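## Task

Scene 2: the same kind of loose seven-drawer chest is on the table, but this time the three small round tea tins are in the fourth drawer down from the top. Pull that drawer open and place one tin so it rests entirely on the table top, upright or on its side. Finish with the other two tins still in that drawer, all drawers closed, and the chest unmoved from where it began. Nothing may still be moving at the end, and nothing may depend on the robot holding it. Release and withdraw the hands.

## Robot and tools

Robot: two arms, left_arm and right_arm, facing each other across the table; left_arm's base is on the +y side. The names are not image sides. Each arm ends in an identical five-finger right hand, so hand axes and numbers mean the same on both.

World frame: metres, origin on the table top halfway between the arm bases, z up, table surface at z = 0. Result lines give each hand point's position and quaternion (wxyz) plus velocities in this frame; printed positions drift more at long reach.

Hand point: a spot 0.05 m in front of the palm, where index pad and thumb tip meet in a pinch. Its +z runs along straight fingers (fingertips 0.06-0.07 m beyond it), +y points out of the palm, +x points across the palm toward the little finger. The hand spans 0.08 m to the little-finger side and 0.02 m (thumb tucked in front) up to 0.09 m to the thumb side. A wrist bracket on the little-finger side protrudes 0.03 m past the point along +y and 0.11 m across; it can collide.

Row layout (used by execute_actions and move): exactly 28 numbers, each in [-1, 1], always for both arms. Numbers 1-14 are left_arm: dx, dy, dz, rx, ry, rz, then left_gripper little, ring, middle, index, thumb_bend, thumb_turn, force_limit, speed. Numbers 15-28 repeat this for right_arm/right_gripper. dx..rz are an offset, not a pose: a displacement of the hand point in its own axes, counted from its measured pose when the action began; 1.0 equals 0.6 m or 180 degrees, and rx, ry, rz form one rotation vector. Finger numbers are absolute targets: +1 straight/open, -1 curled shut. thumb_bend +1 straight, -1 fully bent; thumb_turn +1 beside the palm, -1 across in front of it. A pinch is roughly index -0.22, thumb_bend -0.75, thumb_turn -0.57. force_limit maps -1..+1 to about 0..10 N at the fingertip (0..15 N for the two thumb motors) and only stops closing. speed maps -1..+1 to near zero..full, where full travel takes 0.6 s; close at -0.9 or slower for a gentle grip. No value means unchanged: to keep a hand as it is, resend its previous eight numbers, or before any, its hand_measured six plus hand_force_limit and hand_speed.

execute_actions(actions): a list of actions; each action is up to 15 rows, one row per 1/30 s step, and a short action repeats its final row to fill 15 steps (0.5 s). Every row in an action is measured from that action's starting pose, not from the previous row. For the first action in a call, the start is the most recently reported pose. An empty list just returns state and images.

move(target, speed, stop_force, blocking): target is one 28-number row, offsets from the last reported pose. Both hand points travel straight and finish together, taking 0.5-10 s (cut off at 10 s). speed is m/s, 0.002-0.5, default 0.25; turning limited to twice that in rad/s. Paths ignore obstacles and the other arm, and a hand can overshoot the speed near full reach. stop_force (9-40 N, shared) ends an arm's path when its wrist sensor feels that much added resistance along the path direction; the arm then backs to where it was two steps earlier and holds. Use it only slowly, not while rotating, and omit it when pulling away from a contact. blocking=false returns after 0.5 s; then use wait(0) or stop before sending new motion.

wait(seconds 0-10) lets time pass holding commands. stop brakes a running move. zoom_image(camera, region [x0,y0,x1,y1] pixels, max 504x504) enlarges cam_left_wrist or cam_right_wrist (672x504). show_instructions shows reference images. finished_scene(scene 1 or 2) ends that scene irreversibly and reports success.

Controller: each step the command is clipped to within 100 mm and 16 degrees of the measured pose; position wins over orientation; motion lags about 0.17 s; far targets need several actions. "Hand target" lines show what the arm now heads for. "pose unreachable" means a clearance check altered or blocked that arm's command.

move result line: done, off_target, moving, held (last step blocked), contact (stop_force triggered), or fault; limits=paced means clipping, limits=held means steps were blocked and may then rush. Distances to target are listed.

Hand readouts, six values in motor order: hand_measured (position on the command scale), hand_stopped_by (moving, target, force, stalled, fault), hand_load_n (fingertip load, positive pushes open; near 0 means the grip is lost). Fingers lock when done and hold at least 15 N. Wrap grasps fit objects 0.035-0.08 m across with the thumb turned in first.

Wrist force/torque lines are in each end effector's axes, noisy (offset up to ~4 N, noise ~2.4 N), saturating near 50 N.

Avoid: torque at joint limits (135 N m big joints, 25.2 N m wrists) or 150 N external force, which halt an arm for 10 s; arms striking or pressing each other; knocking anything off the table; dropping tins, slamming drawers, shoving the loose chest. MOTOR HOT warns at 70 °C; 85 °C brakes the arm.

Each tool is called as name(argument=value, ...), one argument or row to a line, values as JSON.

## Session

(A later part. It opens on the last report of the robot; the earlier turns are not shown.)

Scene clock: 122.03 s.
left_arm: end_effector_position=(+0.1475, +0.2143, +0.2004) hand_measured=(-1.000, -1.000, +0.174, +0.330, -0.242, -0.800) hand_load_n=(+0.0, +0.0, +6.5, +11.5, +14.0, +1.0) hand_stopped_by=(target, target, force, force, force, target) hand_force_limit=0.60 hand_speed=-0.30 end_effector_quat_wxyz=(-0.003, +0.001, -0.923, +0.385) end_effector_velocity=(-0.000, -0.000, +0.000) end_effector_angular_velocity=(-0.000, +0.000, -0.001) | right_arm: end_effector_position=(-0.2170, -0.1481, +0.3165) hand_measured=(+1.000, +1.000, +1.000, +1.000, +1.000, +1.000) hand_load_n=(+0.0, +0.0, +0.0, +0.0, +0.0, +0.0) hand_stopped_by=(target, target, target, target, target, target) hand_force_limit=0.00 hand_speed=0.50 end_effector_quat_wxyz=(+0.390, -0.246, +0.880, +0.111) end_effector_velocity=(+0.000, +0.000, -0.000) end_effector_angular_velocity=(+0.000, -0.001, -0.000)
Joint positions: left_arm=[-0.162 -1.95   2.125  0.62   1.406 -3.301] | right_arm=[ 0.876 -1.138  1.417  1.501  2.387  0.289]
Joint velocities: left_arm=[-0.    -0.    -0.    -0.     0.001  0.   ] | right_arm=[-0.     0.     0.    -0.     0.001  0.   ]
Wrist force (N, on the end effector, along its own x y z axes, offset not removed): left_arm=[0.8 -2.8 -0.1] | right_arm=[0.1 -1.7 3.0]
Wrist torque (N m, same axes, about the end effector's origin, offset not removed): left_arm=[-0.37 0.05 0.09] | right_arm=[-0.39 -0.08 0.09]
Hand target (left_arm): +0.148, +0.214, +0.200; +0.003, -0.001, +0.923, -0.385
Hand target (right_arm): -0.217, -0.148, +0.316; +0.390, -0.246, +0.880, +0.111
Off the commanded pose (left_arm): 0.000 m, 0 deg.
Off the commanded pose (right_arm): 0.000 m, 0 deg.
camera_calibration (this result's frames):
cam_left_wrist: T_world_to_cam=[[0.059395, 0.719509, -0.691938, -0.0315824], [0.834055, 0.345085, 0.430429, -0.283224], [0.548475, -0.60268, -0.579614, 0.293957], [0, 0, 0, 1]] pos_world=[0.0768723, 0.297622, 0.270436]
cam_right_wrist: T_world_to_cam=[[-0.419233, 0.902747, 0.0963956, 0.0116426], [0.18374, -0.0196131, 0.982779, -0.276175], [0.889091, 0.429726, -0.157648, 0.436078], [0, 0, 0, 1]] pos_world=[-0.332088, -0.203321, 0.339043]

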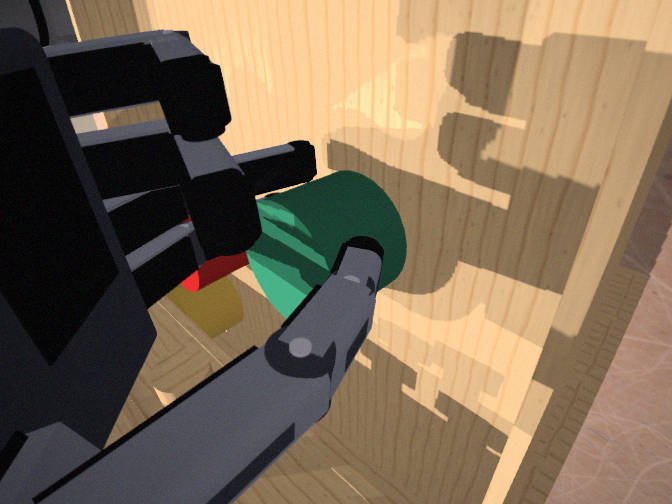

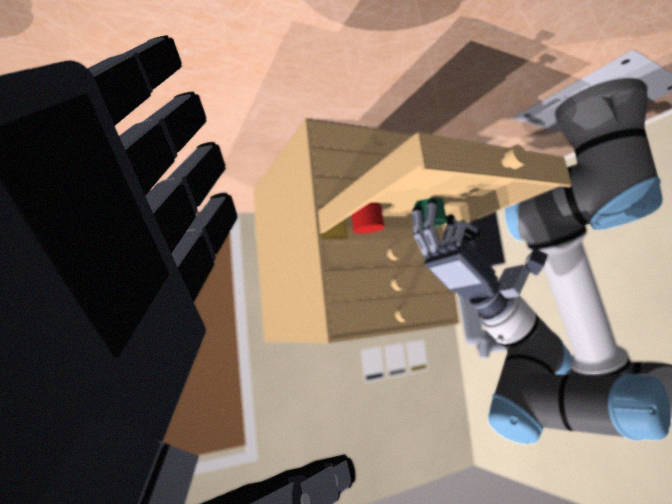

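move(
  target=[0,-0.09,-0.09,0,0,0,-1,-1,-0.3,-0.3,-0.5,-0.8,0.6,-0.3, 0,0,0,0,0,0,1,1,1,1,1,1,0,0.5],
  speed=0.06,
)

move(
  target=[0.45,0.08,-0.08,0,0,0,-1,-1,-0.3,-0.3,-0.5,-0.8,0.6,-0.3, 0,0,0,0,0,0,1,1,1,1,1,1,0,0.5],
  speed=0.12,
)

Scene clock: 124.03 s.
left_arm: end_effector_position=(+0.1471, +0.2146, +0.2765) hand_measured=(-1.000, -1.000, +0.174, +0.330, -0.242, -0.800) hand_load_n=(+0.0, +0.0, +7.0, +11.5, +14.0, +1.0) hand_stopped_by=(target, target, force, force, force, target) hand_force_limit=0.60 hand_speed=-0.30 end_effector_quat_wxyz=(-0.003, +0.001, -0.923, +0.385) end_effector_velocity=(+0.000, +0.000, +0.002) end_effector_angular_velocity=(+0.000, -0.000, +0.000) | right_arm: end_effector_position=(-0.2170, -0.1481, +0.3165) hand_measured=(+1.000, +1.000, +1.000, +1.000, +1.000, +1.000) hand_load_n=(+0.0, +0.0, +0.0, +0.0, +0.0, +0.0) hand_stopped_by=(target, target, target, target, target, target) hand_force_limit=0.00 hand_speed=0.50 end_effector_quat_wxyz=(+0.390, -0.246, +0.880, +0.111) end_effector_velocity=(+0.000, -0.000, -0.000) end_effector_angular_velocity=(-0.002, -0.002, -0.000)
Joint positions: left_arm=[-0.164 -1.966  1.94   0.821  1.404 -3.303] | right_arm=[ 0.876 -1.138  1.417  1.501  2.387  0.289]
Joint velocities: left_arm=[-0.    -0.    -0.006  0.007 -0.    -0.   ] | right_arm=[-0.     0.001  0.001  0.001 -0.    -0.   ]
Wrist force (N, on the end effector, along its own x y z axes, offset not removed): left_arm=[0.0 0.8 -0.2] | right_arm=[1.1 -1.7 2.2]
Wrist torque (N m, same axes, about the end effector's origin, offset not removed): left_arm=[-0.09 0.06 0.10] | right_arm=[-0.38 -0.21 0.20]
Hand target (left_arm): +0.147, +0.215, +0.277; +0.003, -0.001, +0.923, -0.385
Hand target (right_arm): -0.217, -0.148, +0.316; +0.390, -0.246, +0.880, +0.111
Off the commanded pose (left_arm): 0.000 m, 0 deg.
Off the commanded pose (right_arm): 0.000 m, 0 deg.
move: done
camera_calibration (this result's frames):
cam_left_wrist: T_world_to_cam=[[0.0593804, 0.719402, -0.692051, 0.0209969], [0.834071, 0.345144, 0.430351, -0.315744], [0.548452, -0.602774, -0.579537, 0.338427], [0, 0, 0, 1]] pos_world=[0.0764954, 0.297867, 0.346543]
cam_right_wrist: T_world_to_cam=[[-0.419233, 0.902746, 0.096396, 0.0116425], [0.18374, -0.0196134, 0.982779, -0.276175], [0.889091, 0.429726, -0.157648, 0.436078], [0, 0, 0, 1]] pos_world=[-0.332088, -0.203321, 0.339043]

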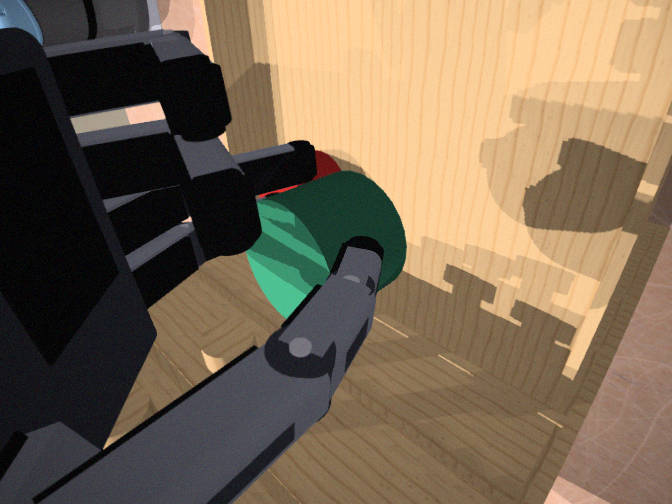

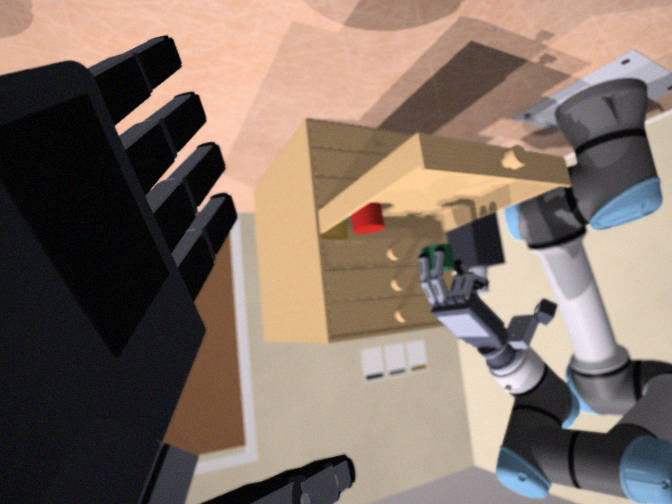

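Scene clock: 126.93 s.
left_arm: end_effector_position=(-0.1230, +0.2818, +0.2745) hand_measured=(-1.000, -1.000, +0.174, +0.330, -0.242, -0.800) hand_load_n=(+0.0, +0.0, +7.0, +11.5, +13.5, +1.0) hand_stopped_by=(target, target, force, force, force, target) hand_force_limit=0.60 hand_speed=-0.30 end_effector_quat_wxyz=(-0.001, +0.001, -0.923, +0.384) end_effector_velocity=(-0.002, +0.001, -0.000) end_effector_angular_velocity=(-0.001, -0.000, +0.001) | right_arm: end_effector_position=(-0.2170, -0.1481, +0.3165) hand_measured=(+1.000, +1.000, +1.000, +1.000, +1.000, +1.000) hand_load_n=(+0.0, +0.0, +0.0, +0.0, +0.0, +0.0) hand_stopped_by=(target, target, target, target, target, target) hand_force_limit=0.00 hand_speed=0.50 end_effector_quat_wxyz=(+0.390, -0.246, +0.880, +0.111) end_effector_velocity=(-0.000, +0.000, +0.000) end_effector_angular_velocity=(+0.001, -0.000, +0.000)
Joint positions: left_arm=[-1.607 -1.859  2.082  1.452  0.789 -4.857] | right_arm=[ 0.876 -1.138  1.417  1.501  2.387  0.289]
Joint velocities: left_arm=[-0.003  0.006 -0.002  0.001 -0.001 -0.006] | right_arm=[ 0.    -0.    -0.001  0.     0.001  0.   ]
Wrist force (N, on the end effector, along its own x y z axes, offset not removed): left_arm=[0.8 0.6 -0.8] | right_arm=[-0.5 -2.8 2.6]
Wrist torque (N m, same axes, about the end effector's origin, offset not removed): left_arm=[0.00 0.03 0.15] | right_arm=[-0.56 -0.03 0.19]
Hand target (left_arm): -0.123, +0.282, +0.275; +0.001, -0.001, +0.923, -0.384
Hand target (right_arm): -0.217, -0.148, +0.316; +0.390, -0.246, +0.880, +0.111
Off the commanded pose (left_arm): 0.001 m, 0 deg.
Off the commanded pose (right_arm): 0.000 m, 0 deg.
move: done
camera_calibration (this result's frames):
cam_left_wrist: T_world_to_cam=[[0.0579722, 0.721079, -0.690423, -0.0137827], [0.83555, 0.343438, 0.428844, -0.111667], [0.546348, -0.601744, -0.582587, 0.526229], [0, 0, 0, 1]] pos_world=[-0.193402, 0.364944, 0.344946]
cam_right_wrist: T_world_to_cam=[[-0.419233, 0.902746, 0.0963958, 0.0116426], [0.18374, -0.0196133, 0.982779, -0.276175], [0.889091, 0.429726, -0.157648, 0.436078], [0, 0, 0, 1]] pos_world=[-0.332088, -0.203321, 0.339043]

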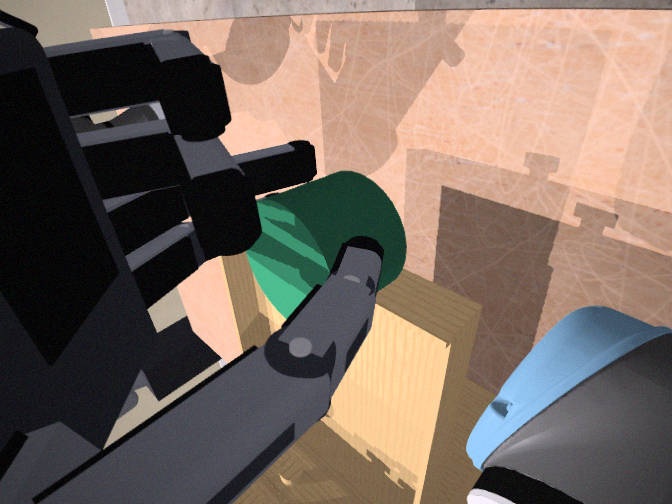

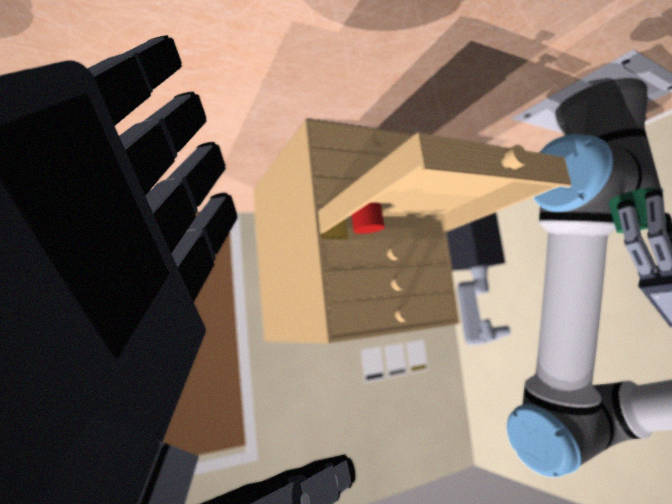

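move(
  target=[0,-0.163,0.163,0,0,0,-1,-1,-0.3,-0.3,-0.5,-0.8,0.6,-0.3, 0,0,0,0,0,0,1,1,1,1,1,1,0,0.5],
  speed=0.12,
)

move(
  target=[0,0.33,0.33,0,0,0,-1,-1,-0.3,-0.3,-0.5,-0.8,0.6,-0.3, 0,0,0,0,0,0,1,1,1,1,1,1,0,0.5],
  speed=0.1,
)

move(
  target=[0,0.03,0.03,0,0,0,-1,-1,-0.3,-0.3,-0.5,-0.8,0.6,-0.3, 0,0,0,0,0,0,1,1,1,1,1,1,0,0.5],
  speed=0.006,
  stop_force=9,
)

Scene clock: 128.87 s.
left_arm: end_effector_position=(-0.1226, +0.1437, +0.2752) hand_measured=(-1.000, -1.000, +0.174, +0.330, -0.242, -0.800) hand_load_n=(+0.0, +0.0, +7.0, +11.5, +13.5, +1.0) hand_stopped_by=(target, target, force, force, force, target) hand_force_limit=0.60 hand_speed=-0.30 end_effector_quat_wxyz=(-0.002, +0.001, -0.923, +0.385) end_effector_velocity=(-0.000, -0.003, +0.000) end_effector_angular_velocity=(+0.006, +0.003, -0.003) | right_arm: end_effector_position=(-0.2170, -0.1481, +0.3165) hand_measured=(+1.000, +1.000, +1.000, +1.000, +1.000, +1.000) hand_load_n=(+0.0, +0.0, +0.0, +0.0, +0.0, +0.0) hand_stopped_by=(target, target, target, target, target, target) hand_force_limit=0.00 hand_speed=0.50 end_effector_quat_wxyz=(+0.390, -0.246, +0.880, +0.111) end_effector_velocity=(+0.000, +0.000, +0.000) end_effector_angular_velocity=(+0.000, -0.001, +0.000)
Joint positions: left_arm=[-0.986 -1.622  1.746  0.986  0.904 -4.032] | right_arm=[ 0.876 -1.138  1.417  1.501  2.387  0.289]
Joint velocities: left_arm=[ 0.013  0.006 -0.01  -0.004  0.013  0.014] | right_arm=[-0.    -0.     0.     0.     0.001 -0.   ]
Wrist force (N, on the end effector, along its own x y z axes, offset not removed): left_arm=[0.2 0.2 0.3] | right_arm=[-0.5 -2.3 2.1]
Wrist torque (N m, same axes, about the end effector's origin, offset not removed): left_arm=[-0.22 0.11 0.10] | right_arm=[-0.55 0.01 0.06]
Hand target (left_arm): -0.123, +0.143, +0.275; +0.002, -0.001, +0.923, -0.384
Hand target (right_arm): -0.217, -0.148, +0.316; +0.390, -0.246, +0.880, +0.111
Off the commanded pose (left_arm): 0.000 m, 0 deg.
Off the commanded pose (right_arm): 0.000 m, 0 deg.
move: done
camera_calibration (this result's frames):
cam_left_wrist: T_world_to_cam=[[0.058073, 0.719595, -0.691962, 0.0868299], [0.834877, 0.34503, 0.428875, -0.0652546], [0.547364, -0.602609, -0.580736, 0.443045], [0, 0, 0, 1]] pos_world=[-0.193069, 0.227015, 0.345361]
cam_right_wrist: T_world_to_cam=[[-0.419234, 0.902746, 0.096396, 0.0116424], [0.18374, -0.0196134, 0.982779, -0.276175], [0.889091, 0.429726, -0.157648, 0.436078], [0, 0, 0, 1]] pos_world=[-0.332088, -0.203321, 0.339044]

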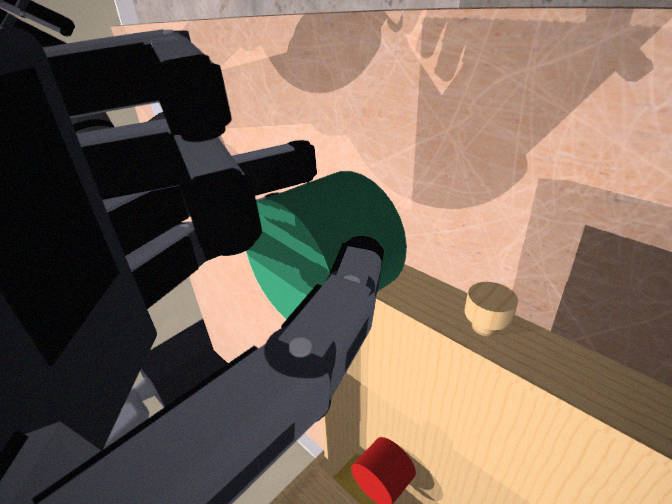

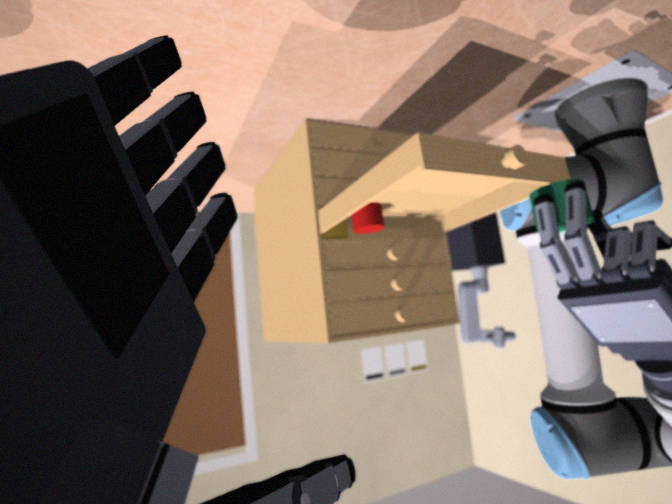

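Scene clock: 141.67 s.
left_arm: end_effector_position=(-0.1210, +0.1413, +0.0270) hand_measured=(-1.000, -1.000, +0.168, +0.330, -0.242, -0.800) hand_load_n=(+0.0, +0.0, -19.5, +9.5, +7.0, -1.5) hand_stopped_by=(target, target, force, force, force, target) hand_force_limit=0.60 hand_speed=-0.30 end_effector_quat_wxyz=(-0.003, +0.004, -0.921, +0.390) end_effector_velocity=(-0.000, +0.001, -0.000) end_effector_angular_velocity=(+0.002, +0.000, -0.001) | right_arm: end_effector_position=(-0.2170, -0.1481, +0.3165) hand_measured=(+1.000, +1.000, +1.000, +1.000, +1.000, +1.000) hand_load_n=(+0.0, +0.0, +0.0, +0.0, +0.0, +0.0) hand_stopped_by=(target, target, target, target, target, target) hand_force_limit=0.00 hand_speed=0.50 end_effector_quat_wxyz=(+0.390, -0.246, +0.880, +0.111) end_effector_velocity=(+0.000, +0.000, +0.000) end_effector_angular_velocity=(-0.000, -0.001, -0.000)
Joint positions: left_arm=[-0.984 -1.336  2.155  0.285  0.895 -4.03 ] | right_arm=[ 0.876 -1.138  1.417  1.501  2.387  0.289]
Joint velocities: left_arm=[-0.     0.     0.     0.001  0.003 -0.   ] | right_arm=[-0.    -0.     0.     0.     0.001  0.   ]
Wrist force (N, on the end effector, along its own x y z axes, offset not removed): left_arm=[0.3 -12.4 -27.3] | right_arm=[0.1 -2.2 2.2]
Wrist torque (N m, same axes, about the end effector's origin, offset not removed): left_arm=[-0.16 0.87 -0.35] | right_arm=[-0.44 -0.07 0.06]
Hand target (left_arm): -0.121, +0.141, +0.027; +0.003, -0.004, +0.921, -0.390
Hand target (right_arm): -0.217, -0.148, +0.316; +0.390, -0.246, +0.880, +0.111
Off the commanded pose (left_arm): 0.032 m, 1 deg.
Off the commanded pose (right_arm): 0.000 m, 0 deg.
FORCE FAULT: contact force on the left arm reached its limit, and that arm stopped for 10 seconds. The contact can be on any part of that arm, not only on its tool. That time counts as 19 of the actions that you can send in this scene. That arm's remaining commands of this call were not run. That arm holds still and accepts commands again. Move the arm away from the contact; if what it grips holds it there, let go first. Pushing or pulling that hard again can fault the arm again.
move: fault (left_arm)
camera_calibration (this result's frames):
cam_left_wrist: T_world_to_cam=[[0.0544094, 0.712568, -0.69949, -0.0824917], [0.833128, 0.353744, 0.425162, 0.0393269], [0.550398, -0.605898, -0.574413, 0.297312], [0, 0, 0, 1]] pos_world=[-0.191916, 0.22501, 0.0963574]
cam_right_wrist: T_world_to_cam=[[-0.419234, 0.902746, 0.0963959, 0.0116425], [0.18374, -0.0196134, 0.982779, -0.276175], [0.889091, 0.429726, -0.157648, 0.436078], [0, 0, 0, 1]] pos_world=[-0.332088, -0.203321, 0.339044]

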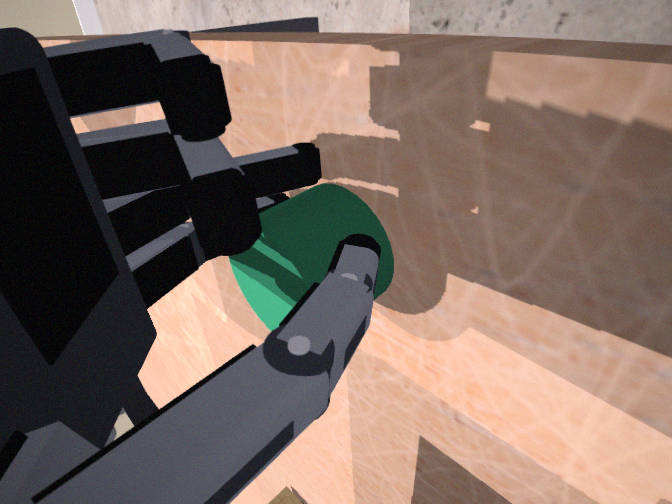

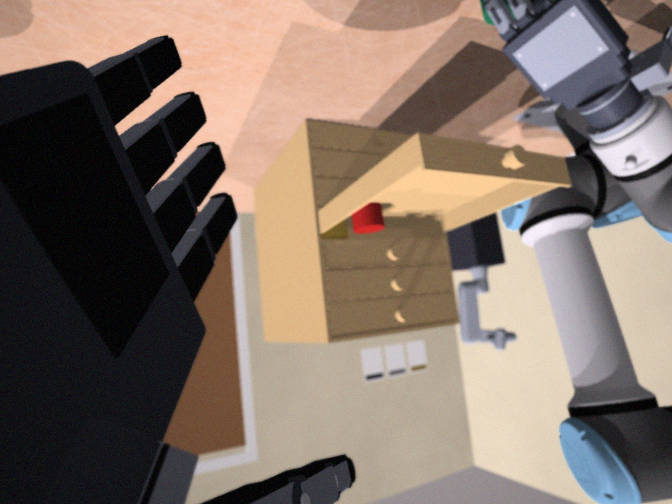

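not run: a fault stop came before this call.

execute_actions(
  actions=[
    [[0,0,0,0,0,0,-1,-1,0.8,0.8,0.2,-0.8,0.6,0, 0,0,0,0,0,0,1,1,1,1,1,1,0,0.5]],
    [[0,0,0,0,0,0,-1,-1,0.8,0.8,0.2,-0.8,0.6,0, 0,0,0,0,0,0,1,1,1,1,1,1,0,0.5]],
  ],
)

move(
  target=[0,-0.12,-0.12,0,0,0,-1,-1,0.8,0.8,0.2,-0.8,0.6,0, 0,0,0,0,0,0,1,1,1,1,1,1,0,0.5],
  speed=0.08,
)

Scene clock: 142.80 s.
left_arm: end_effector_position=(-0.1210, +0.1413, +0.0270) hand_measured=(-1.000, -1.000, +0.166, +0.800, +0.200, -0.800) hand_load_n=(+0.0, +0.0, -18.0, +0.0, +0.0, +0.0) hand_stopped_by=(target, target, stalled, target, target, target) hand_force_limit=0.60 hand_speed=0.00 end_effector_quat_wxyz=(-0.003, +0.004, -0.921, +0.390) end_effector_velocity=(-0.000, -0.000, +0.000) end_effector_angular_velocity=(-0.000, +0.000, -0.000) | right_arm: end_effector_position=(-0.2170, -0.1481, +0.3165) hand_measured=(+1.000, +1.000, +1.000, +1.000, +1.000, +1.000) hand_load_n=(+0.0, +0.0, +0.0, +0.0, +0.0, +0.0) hand_stopped_by=(target, target, target, target, target, target) hand_force_limit=0.00 hand_speed=0.50 end_effector_quat_wxyz=(+0.390, -0.246, +0.880, +0.111) end_effector_velocity=(-0.000, -0.000, -0.001) end_effector_angular_velocity=(-0.002, +0.002, -0.001)
Joint positions: left_arm=[-0.984 -1.336  2.155  0.285  0.895 -4.03 ] | right_arm=[ 0.876 -1.138  1.417  1.501  2.387  0.289]
Joint velocities: left_arm=[ 0. -0. -0. -0. -0.  0.] | right_arm=[-0.     0.    -0.    -0.    -0.003 -0.   ]
Wrist force (N, on the end effector, along its own x y z axes, offset not removed): left_arm=[1.7 -11.8 -27.1] | right_arm=[0.2 -2.2 2.7]
Wrist torque (N m, same axes, about the end effector's origin, offset not removed): left_arm=[-0.01 0.66 -0.05] | right_arm=[-0.50 -0.07 0.14]
Hand target (left_arm): -0.121, +0.141, +0.027; +0.003, -0.004, +0.921, -0.390
Hand target (right_arm): -0.217, -0.148, +0.316; +0.390, -0.246, +0.880, +0.111
Off the commanded pose (left_arm): 0.000 m, 0 deg.
Off the commanded pose (right_arm): 0.000 m, 0 deg.
camera_calibration (this result's frames):
cam_left_wrist: T_world_to_cam=[[0.0544025, 0.712564, -0.699495, -0.0824862], [0.833132, 0.353747, 0.425152, 0.0393241], [0.550392, -0.605901, -0.574415, 0.297316], [0, 0, 0, 1]] pos_world=[-0.191915, 0.22501, 0.0963654]
cam_right_wrist: T_world_to_cam=[[-0.419233, 0.902747, 0.0963959, 0.0116426], [0.18374, -0.0196133, 0.982779, -0.276175], [0.889091, 0.429726, -0.157648, 0.436078], [0, 0, 0, 1]] pos_world=[-0.332088, -0.203321, 0.339043]

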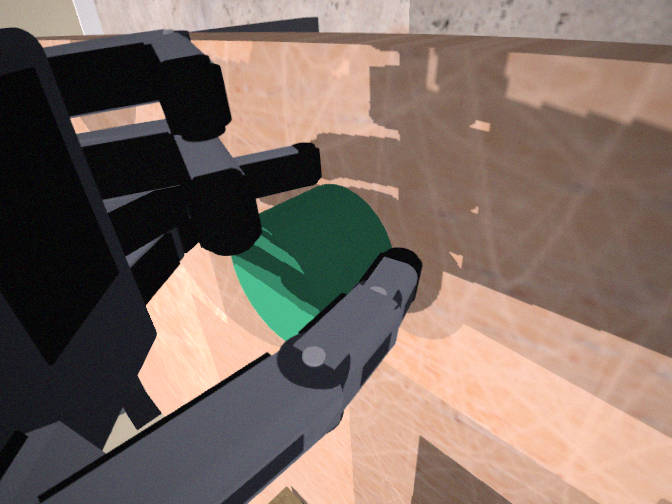

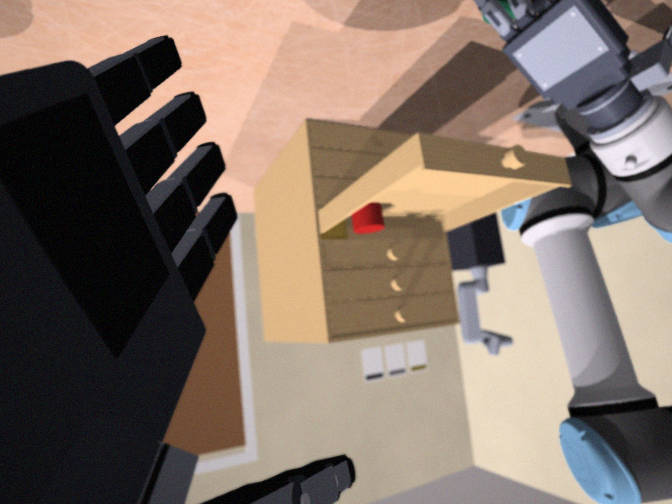

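Scene clock: 144.60 s.
left_arm: end_effector_position=(-0.1214, +0.1427, +0.1286) hand_measured=(-1.000, -1.000, +0.168, +0.800, +0.200, -0.800) hand_load_n=(+0.0, +0.0, +0.0, +0.0, +0.0, +0.0) hand_stopped_by=(target, target, stalled, target, target, target) hand_force_limit=0.60 hand_speed=0.00 end_effector_quat_wxyz=(-0.003, +0.004, -0.921, +0.390) end_effector_velocity=(-0.000, +0.000, +0.002) end_effector_angular_velocity=(+0.000, +0.000, +0.000) | right_arm: end_effector_position=(-0.2170, -0.1481, +0.3165) hand_measured=(+1.000, +1.000, +1.000, +1.000, +1.000, +1.000) hand_load_n=(+0.0, +0.0, +0.0, +0.0, +0.0, +0.0) hand_stopped_by=(target, target, target, target, target, target) hand_force_limit=0.00 hand_speed=0.50 end_effector_quat_wxyz=(+0.390, -0.246, +0.880, +0.111) end_effector_velocity=(-0.000, -0.000, +0.000) end_effector_angular_velocity=(+0.001, -0.000, +0.000)
Joint positions: left_arm=[-0.989 -1.509  2.032  0.583  0.893 -4.035] | right_arm=[ 0.876 -1.138  1.417  1.501  2.387  0.289]
Joint velocities: left_arm=[-0.001 -0.003 -0.003  0.007  0.    -0.001] | right_arm=[ 0.    -0.     0.    -0.     0.001  0.   ]
Wrist force (N, on the end effector, along its own x y z axes, offset not removed): left_arm=[0.3 -1.6 -0.5] | right_arm=[0.0 -2.1 2.6]
Wrist torque (N m, same axes, about the end effector's origin, offset not removed): left_arm=[-0.36 0.00 0.16] | right_arm=[-0.45 -0.02 0.09]
Hand target (left_arm): -0.121, +0.143, +0.129; +0.003, -0.004, +0.921, -0.390
Hand target (right_arm): -0.217, -0.148, +0.316; +0.390, -0.246, +0.880, +0.111
Off the commanded pose (left_arm): 0.000 m, 0 deg.
Off the commanded pose (right_arm): 0.000 m, 0 deg.
move: done
camera_calibration (this result's frames):
cam_left_wrist: T_world_to_cam=[[0.0544034, 0.712544, -0.699515, -0.0124057], [0.833158, 0.35373, 0.425116, -0.00394843], [0.550353, -0.605934, -0.574418, 0.356686], [0, 0, 0, 1]] pos_world=[-0.192338, 0.226364, 0.197887]
cam_right_wrist: T_world_to_cam=[[-0.419234, 0.902746, 0.0963959, 0.0116425], [0.18374, -0.0196134, 0.982779, -0.276175], [0.889091, 0.429726, -0.157648, 0.436078], [0, 0, 0, 1]] pos_world=[-0.332088, -0.203321, 0.339044]

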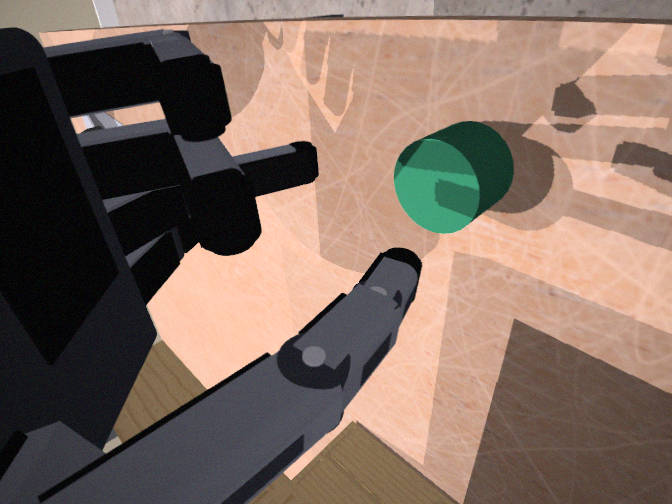

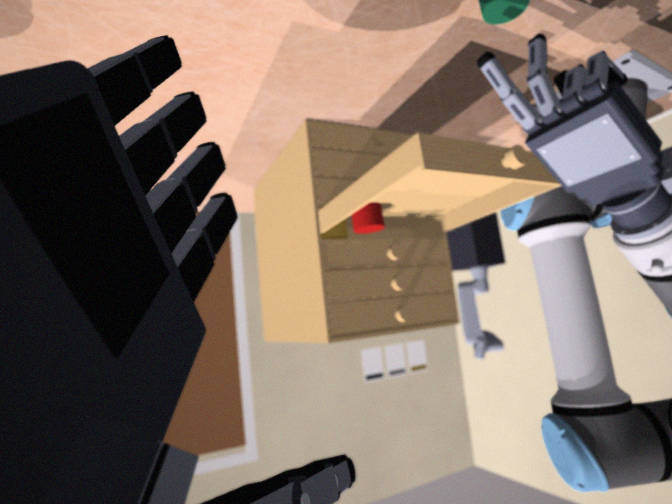

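move(
  target=[0,-0.094,-0.377,0,0,0,-1,-1,0.8,0.8,0.2,-0.8,0.6,0, 0,0,0,0,0,0,-1,-1,-1,1,-0.3,-0.8,0.5,0.5],
  speed=0.2,
)

move(
  target=[0,0,0,0,0,0,-1,-1,0.8,0.8,0.2,-0.8,0.6,0, -0.121,0.356,0.348,0,0,0,-1,-1,-1,1,-0.3,-0.8,0.5,0.5],
  speed=0.15,
)

Scene clock: 146.83 s.
left_arm: end_effector_position=(-0.1233, +0.2652, +0.3263) hand_measured=(-1.000, -1.000, +0.168, +0.800, +0.200, -0.800) hand_load_n=(+0.0, +0.0, +0.0, +0.0, +0.0, +0.0) hand_stopped_by=(target, target, stalled, target, target, target) hand_force_limit=0.60 hand_speed=0.00 end_effector_quat_wxyz=(-0.002, +0.003, -0.921, +0.389) end_effector_velocity=(+0.000, +0.002, +0.001) end_effector_angular_velocity=(-0.005, -0.001, +0.004) | right_arm: end_effector_position=(-0.2170, -0.1481, +0.3165) hand_measured=(-1.000, -1.000, -1.000, +1.000, -0.296, -0.798) hand_load_n=(+0.0, +0.0, -1.5, +0.0, +2.5, +8.0) hand_stopped_by=(target, target, target, target, target, target) hand_force_limit=0.50 hand_speed=0.50 end_effector_quat_wxyz=(+0.390, -0.246, +0.880, +0.111) end_effector_velocity=(-0.000, -0.000, -0.000) end_effector_angular_velocity=(+0.000, -0.000, +0.000)
Joint positions: left_arm=[-1.521 -1.85   1.925  1.519  0.773 -4.743] | right_arm=[ 0.876 -1.138  1.417  1.501  2.387  0.289]
Joint velocities: left_arm=[-0.02  -0.005  0.009  0.022 -0.004 -0.034] | right_arm=[ 0. -0.  0. -0.  0. -0.]
Wrist force (N, on the end effector, along its own x y z axes, offset not removed): left_arm=[0.4 0.6 -0.3] | right_arm=[-0.9 -1.5 3.0]
Wrist torque (N m, same axes, about the end effector's origin, offset not removed): left_arm=[-0.04 0.02 0.14] | right_arm=[-0.42 0.01 0.09]
Hand target (left_arm): -0.123, +0.265, +0.326; +0.002, -0.004, +0.921, -0.389
Hand target (right_arm): -0.217, -0.148, +0.316; +0.390, -0.246, +0.880, +0.111
Off the commanded pose (left_arm): 0.001 m, 0 deg.
Off the commanded pose (right_arm): 0.000 m, 0 deg.
move: done
camera_calibration (this result's frames):
cam_left_wrist: T_world_to_cam=[[0.0543958, 0.713882, -0.69815, 0.0379738], [0.833879, 0.352127, 0.425032, -0.129213], [0.54926, -0.605293, -0.576137, 0.545788], [0, 0, 0, 1]] pos_world=[-0.194098, 0.348752, 0.395879]
cam_right_wrist: T_world_to_cam=[[-0.419233, 0.902746, 0.0963992, 0.011641], [0.183742, -0.019616, 0.982779, -0.276174], [0.889091, 0.429726, -0.157649, 0.436078], [0, 0, 0, 1]] pos_world=[-0.332088, -0.203321, 0.339043]

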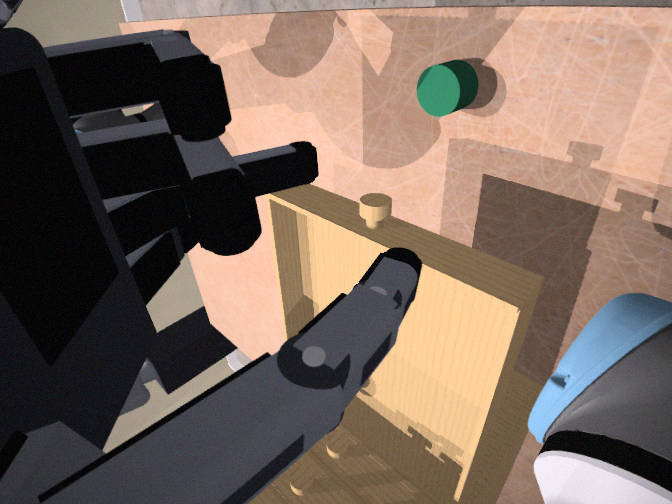

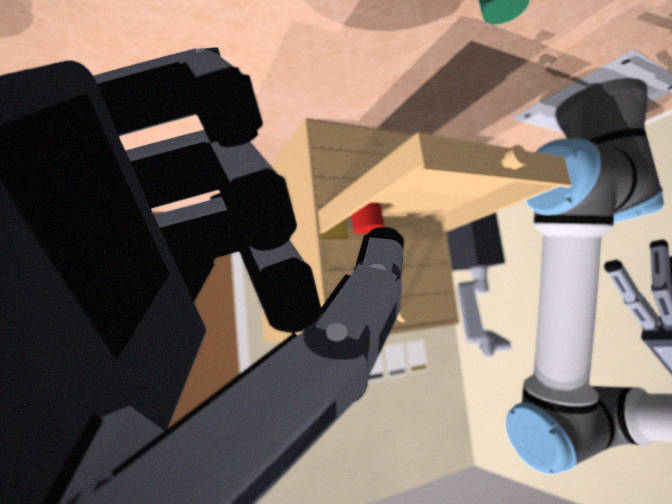

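Scene clock: 149.53 s.
left_arm: end_effector_position=(-0.1233, +0.2652, +0.3263) hand_measured=(-1.000, -1.000, +0.168, +0.800, +0.200, -0.800) hand_load_n=(+0.0, +0.0, +0.0, +0.0, +0.0, +0.0) hand_stopped_by=(target, target, stalled, target, target, target) hand_force_limit=0.60 hand_speed=0.00 end_effector_quat_wxyz=(-0.002, +0.003, -0.921, +0.389) end_effector_velocity=(+0.000, +0.000, -0.000) end_effector_angular_velocity=(+0.001, -0.001, +0.000) | right_arm: end_effector_position=(-0.1544, +0.1402, +0.2311) hand_measured=(-1.000, -1.000, -1.000, +1.000, -0.296, -0.798) hand_load_n=(+0.0, +0.0, -1.5, +0.0, +2.5, +8.0) hand_stopped_by=(target, target, target, target, target, target) hand_force_limit=0.50 hand_speed=0.50 end_effector_quat_wxyz=(+0.391, -0.246, +0.880, +0.112) end_effector_velocity=(-0.000, +0.003, -0.000) end_effector_angular_velocity=(-0.002, +0.001, -0.001)
Joint positions: left_arm=[-1.521 -1.85   1.925  1.519  0.773 -4.743] | right_arm=[ 0.495 -0.683  0.772  1.276  2.389 -0.272]
Joint velocities: left_arm=[ 0.     0.     0.    -0.     0.001  0.   ] | right_arm=[-0.001  0.009 -0.017  0.009 -0.002  0.   ]
Wrist force (N, on the end effector, along its own x y z axes, offset not removed): left_arm=[-0.2 1.4 0.7] | right_arm=[-0.2 -1.9 3.0]
Wrist torque (N m, same axes, about the end effector's origin, offset not removed): left_arm=[0.04 0.13 0.11] | right_arm=[-0.50 -0.12 0.08]
Hand target (left_arm): -0.123, +0.265, +0.326; +0.002, -0.003, +0.921, -0.389
Hand target (right_arm): -0.154, +0.140, +0.231; +0.391, -0.246, +0.880, +0.112
Off the commanded pose (left_arm): 0.000 m, 0 deg.
Off the commanded pose (right_arm): 0.000 m, 0 deg.
move: done
camera_calibration (this result's frames):
cam_left_wrist: T_world_to_cam=[[0.0543958, 0.713882, -0.69815, 0.0379737], [0.833879, 0.352127, 0.425032, -0.129212], [0.54926, -0.605293, -0.576137, 0.545788], [0, 0, 0, 1]] pos_world=[-0.194098, 0.348752, 0.395879]
cam_right_wrist: T_world_to_cam=[[-0.419753, 0.902472, 0.0967002, -0.214228], [0.182747, -0.0203253, 0.98295, -0.198233], [0.889051, 0.430268, -0.156392, 0.24267], [0, 0, 0, 1]] pos_world=[-0.269442, 0.0848921, 0.253521]

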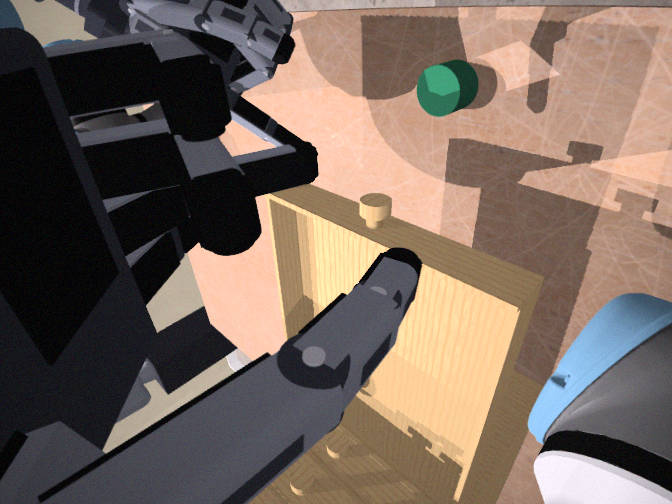

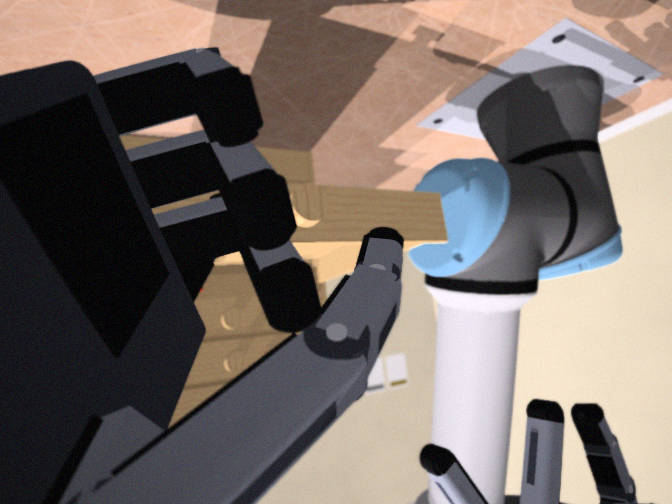

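move(
  target=[0,0,0,0,0,0,-1,-1,0.8,0.8,0.2,-0.8,0.6,0, 0.022,0,0.02,0,0,0,-1,-1,-1,1,-0.3,-0.8,0.5,0.5],
  speed=0.05,
)

move(
  target=[0,0,0,0,0,0,-1,-1,0.8,0.8,0.2,-0.8,0.6,0, -0.135,-0.143,0.157,0,0,0,-1,-1,-1,1,-0.3,-0.8,0.5,0.5],
  speed=0.04,
  stop_force=15,
)

Scene clock: 150.63 s.
left_arm: end_effector_position=(-0.1233, +0.2652, +0.3263) hand_measured=(-1.000, -1.000, +0.168, +0.800, +0.200, -0.800) hand_load_n=(+0.0, +0.0, +0.0, +0.0, +0.0, +0.0) hand_stopped_by=(target, target, stalled, target, target, target) hand_force_limit=0.60 hand_speed=0.00 end_effector_quat_wxyz=(-0.002, +0.003, -0.921, +0.389) end_effector_velocity=(+0.000, -0.000, +0.000) end_effector_angular_velocity=(-0.000, -0.000, +0.000) | right_arm: end_effector_position=(-0.1543, +0.1402, +0.2136) hand_measured=(-1.000, -1.000, -1.000, +1.000, -0.296, -0.798) hand_load_n=(+0.0, +0.0, -1.5, +0.0, +2.5, +8.0) hand_stopped_by=(target, target, target, target, target, target) hand_force_limit=0.50 hand_speed=0.50 end_effector_quat_wxyz=(+0.391, -0.246, +0.880, +0.112) end_effector_velocity=(-0.000, -0.000, -0.003) end_effector_angular_velocity=(-0.001, +0.001, +0.001)
Joint positions: left_arm=[-1.521 -1.85   1.925  1.519  0.773 -4.743] | right_arm=[ 0.495 -0.676  0.805  1.237  2.389 -0.272]
Joint velocities: left_arm=[-0.    -0.    -0.001  0.001 -0.    -0.   ] | right_arm=[ 0.     0.     0.006 -0.006 -0.002 -0.001]
Wrist force (N, on the end effector, along its own x y z axes, offset not removed): left_arm=[-1.1 -0.3 0.4] | right_arm=[1.5 -1.4 2.4]
Wrist torque (N m, same axes, about the end effector's origin, offset not removed): left_arm=[-0.20 0.29 0.07] | right_arm=[-0.35 -0.32 0.24]
Hand target (left_arm): -0.123, +0.265, +0.326; +0.002, -0.003, +0.921, -0.389
Hand target (right_arm): -0.154, +0.140, +0.213; +0.391, -0.246, +0.880, +0.112
Off the commanded pose (left_arm): 0.000 m, 0 deg.
Off the commanded pose (right_arm): 0.000 m, 0 deg.
move: done
camera_calibration (this result's frames):
cam_left_wrist: T_world_to_cam=[[0.0543958, 0.713882, -0.69815, 0.0379736], [0.833879, 0.352127, 0.425032, -0.129212], [0.54926, -0.605293, -0.576137, 0.545788], [0, 0, 0, 1]] pos_world=[-0.194098, 0.348752, 0.395879]
cam_right_wrist: T_world_to_cam=[[-0.419678, 0.902511, 0.0966654, -0.21256], [0.182741, -0.0203045, 0.982951, -0.180988], [0.889087, 0.430188, -0.156404, 0.23986], [0, 0, 0, 1]] pos_world=[-0.269389, 0.0849783, 0.235965]

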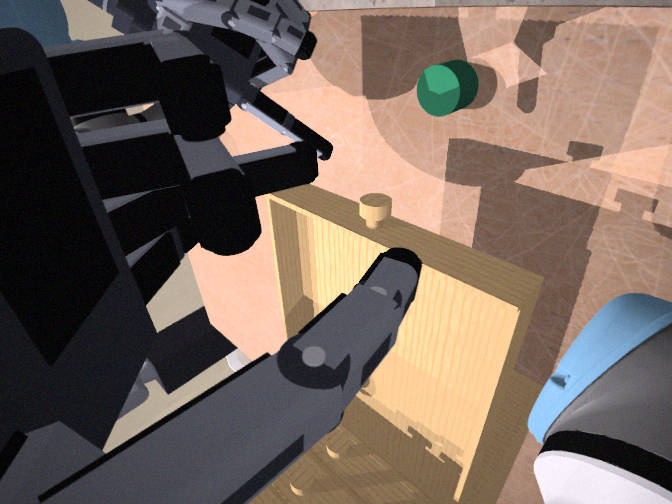

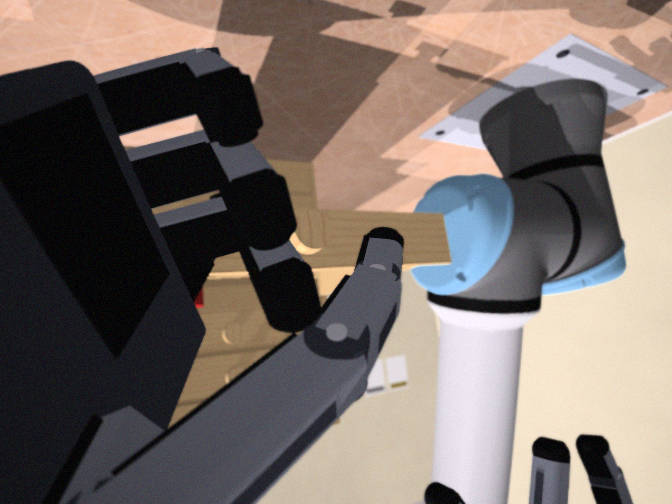

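Scene clock: 153.00 s.
left_arm: end_effector_position=(-0.1233, +0.2652, +0.3263) hand_measured=(-1.000, -1.000, +0.168, +0.800, +0.200, -0.800) hand_load_n=(+0.0, +0.0, +0.0, +0.0, +0.0, +0.0) hand_stopped_by=(target, target, stalled, target, target, target) hand_force_limit=0.60 hand_speed=0.00 end_effector_quat_wxyz=(-0.002, +0.003, -0.921, +0.389) end_effector_velocity=(-0.000, +0.000, +0.000) end_effector_angular_velocity=(+0.000, +0.002, +0.000) | right_arm: end_effector_position=(-0.0867, +0.1364, +0.2123) hand_measured=(-1.000, -1.000, -1.000, +1.000, -0.296, -0.798) hand_load_n=(+0.0, +0.0, -1.5, +0.0, +2.5, +8.0) hand_stopped_by=(target, target, target, target, target, target) hand_force_limit=0.50 hand_speed=0.50 end_effector_quat_wxyz=(+0.391, -0.246, +0.880, +0.111) end_effector_velocity=(-0.003, +0.000, +0.000) end_effector_angular_velocity=(-0.000, -0.000, +0.001)
Joint positions: left_arm=[-1.521 -1.85   1.925  1.519  0.773 -4.743] | right_arm=[ 0.39  -0.801  1.008  1.054  2.363 -0.417]
Joint velocities: left_arm=[-0.    -0.001 -0.001 -0.     0.    -0.   ] | right_arm=[ 0.005  0.004 -0.007  0.007  0.001  0.005]
Wrist force (N, on the end effector, along its own x y z axes, offset not removed): left_arm=[-0.2 -0.3 -0.9] | right_arm=[-2.3 -2.0 2.0]
Wrist torque (N m, same axes, about the end effector's origin, offset not removed): left_arm=[-0.11 0.17 0.19] | right_arm=[-0.45 0.20 -0.06]
Hand target (left_arm): -0.123, +0.265, +0.326; +0.002, -0.003, +0.921, -0.389
Hand target (right_arm): -0.087, +0.136, +0.212; +0.391, -0.246, +0.880, +0.111
Off the commanded pose (left_arm): 0.000 m, 0 deg.
Off the commanded pose (right_arm): 0.083 m, 0 deg.
move: contact (right_arm)
camera_calibration (this result's frames):
cam_left_wrist: T_world_to_cam=[[0.0543958, 0.713882, -0.69815, 0.0379738], [0.833879, 0.352127, 0.425032, -0.129212], [0.54926, -0.605293, -0.576137, 0.545788], [0, 0, 0, 1]] pos_world=[-0.194098, 0.348752, 0.395879]
cam_right_wrist: T_world_to_cam=[[-0.419094, 0.902818, 0.0963334, -0.180566], [0.182313, -0.0202617, 0.983032, -0.192221], [0.889451, 0.429546, -0.156104, 0.181241], [0, 0, 0, 1]] pos_world=[-0.201834, 0.0812721, 0.234646]

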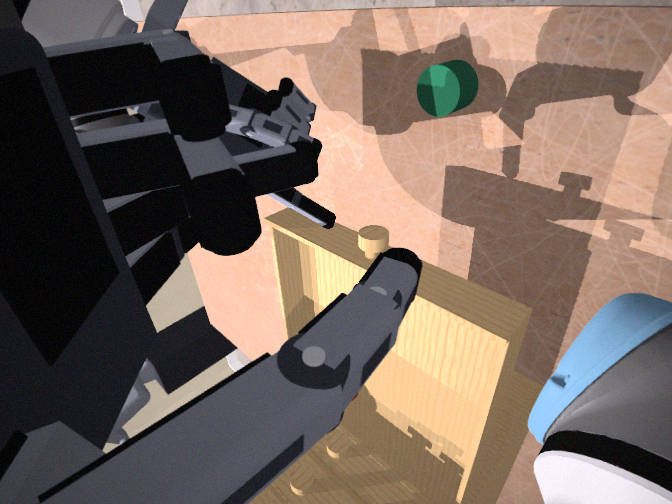

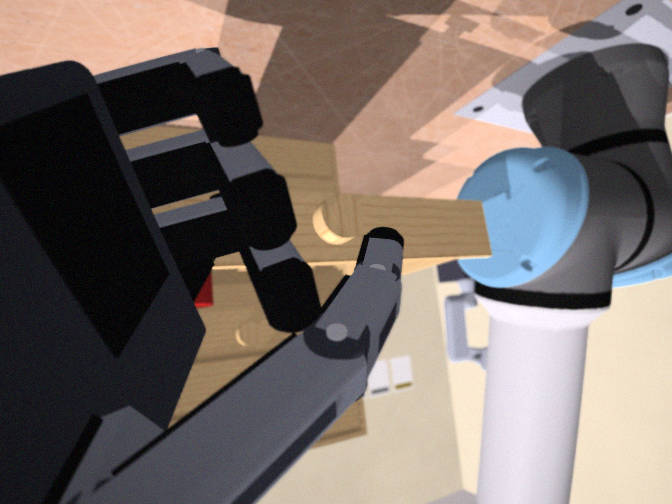

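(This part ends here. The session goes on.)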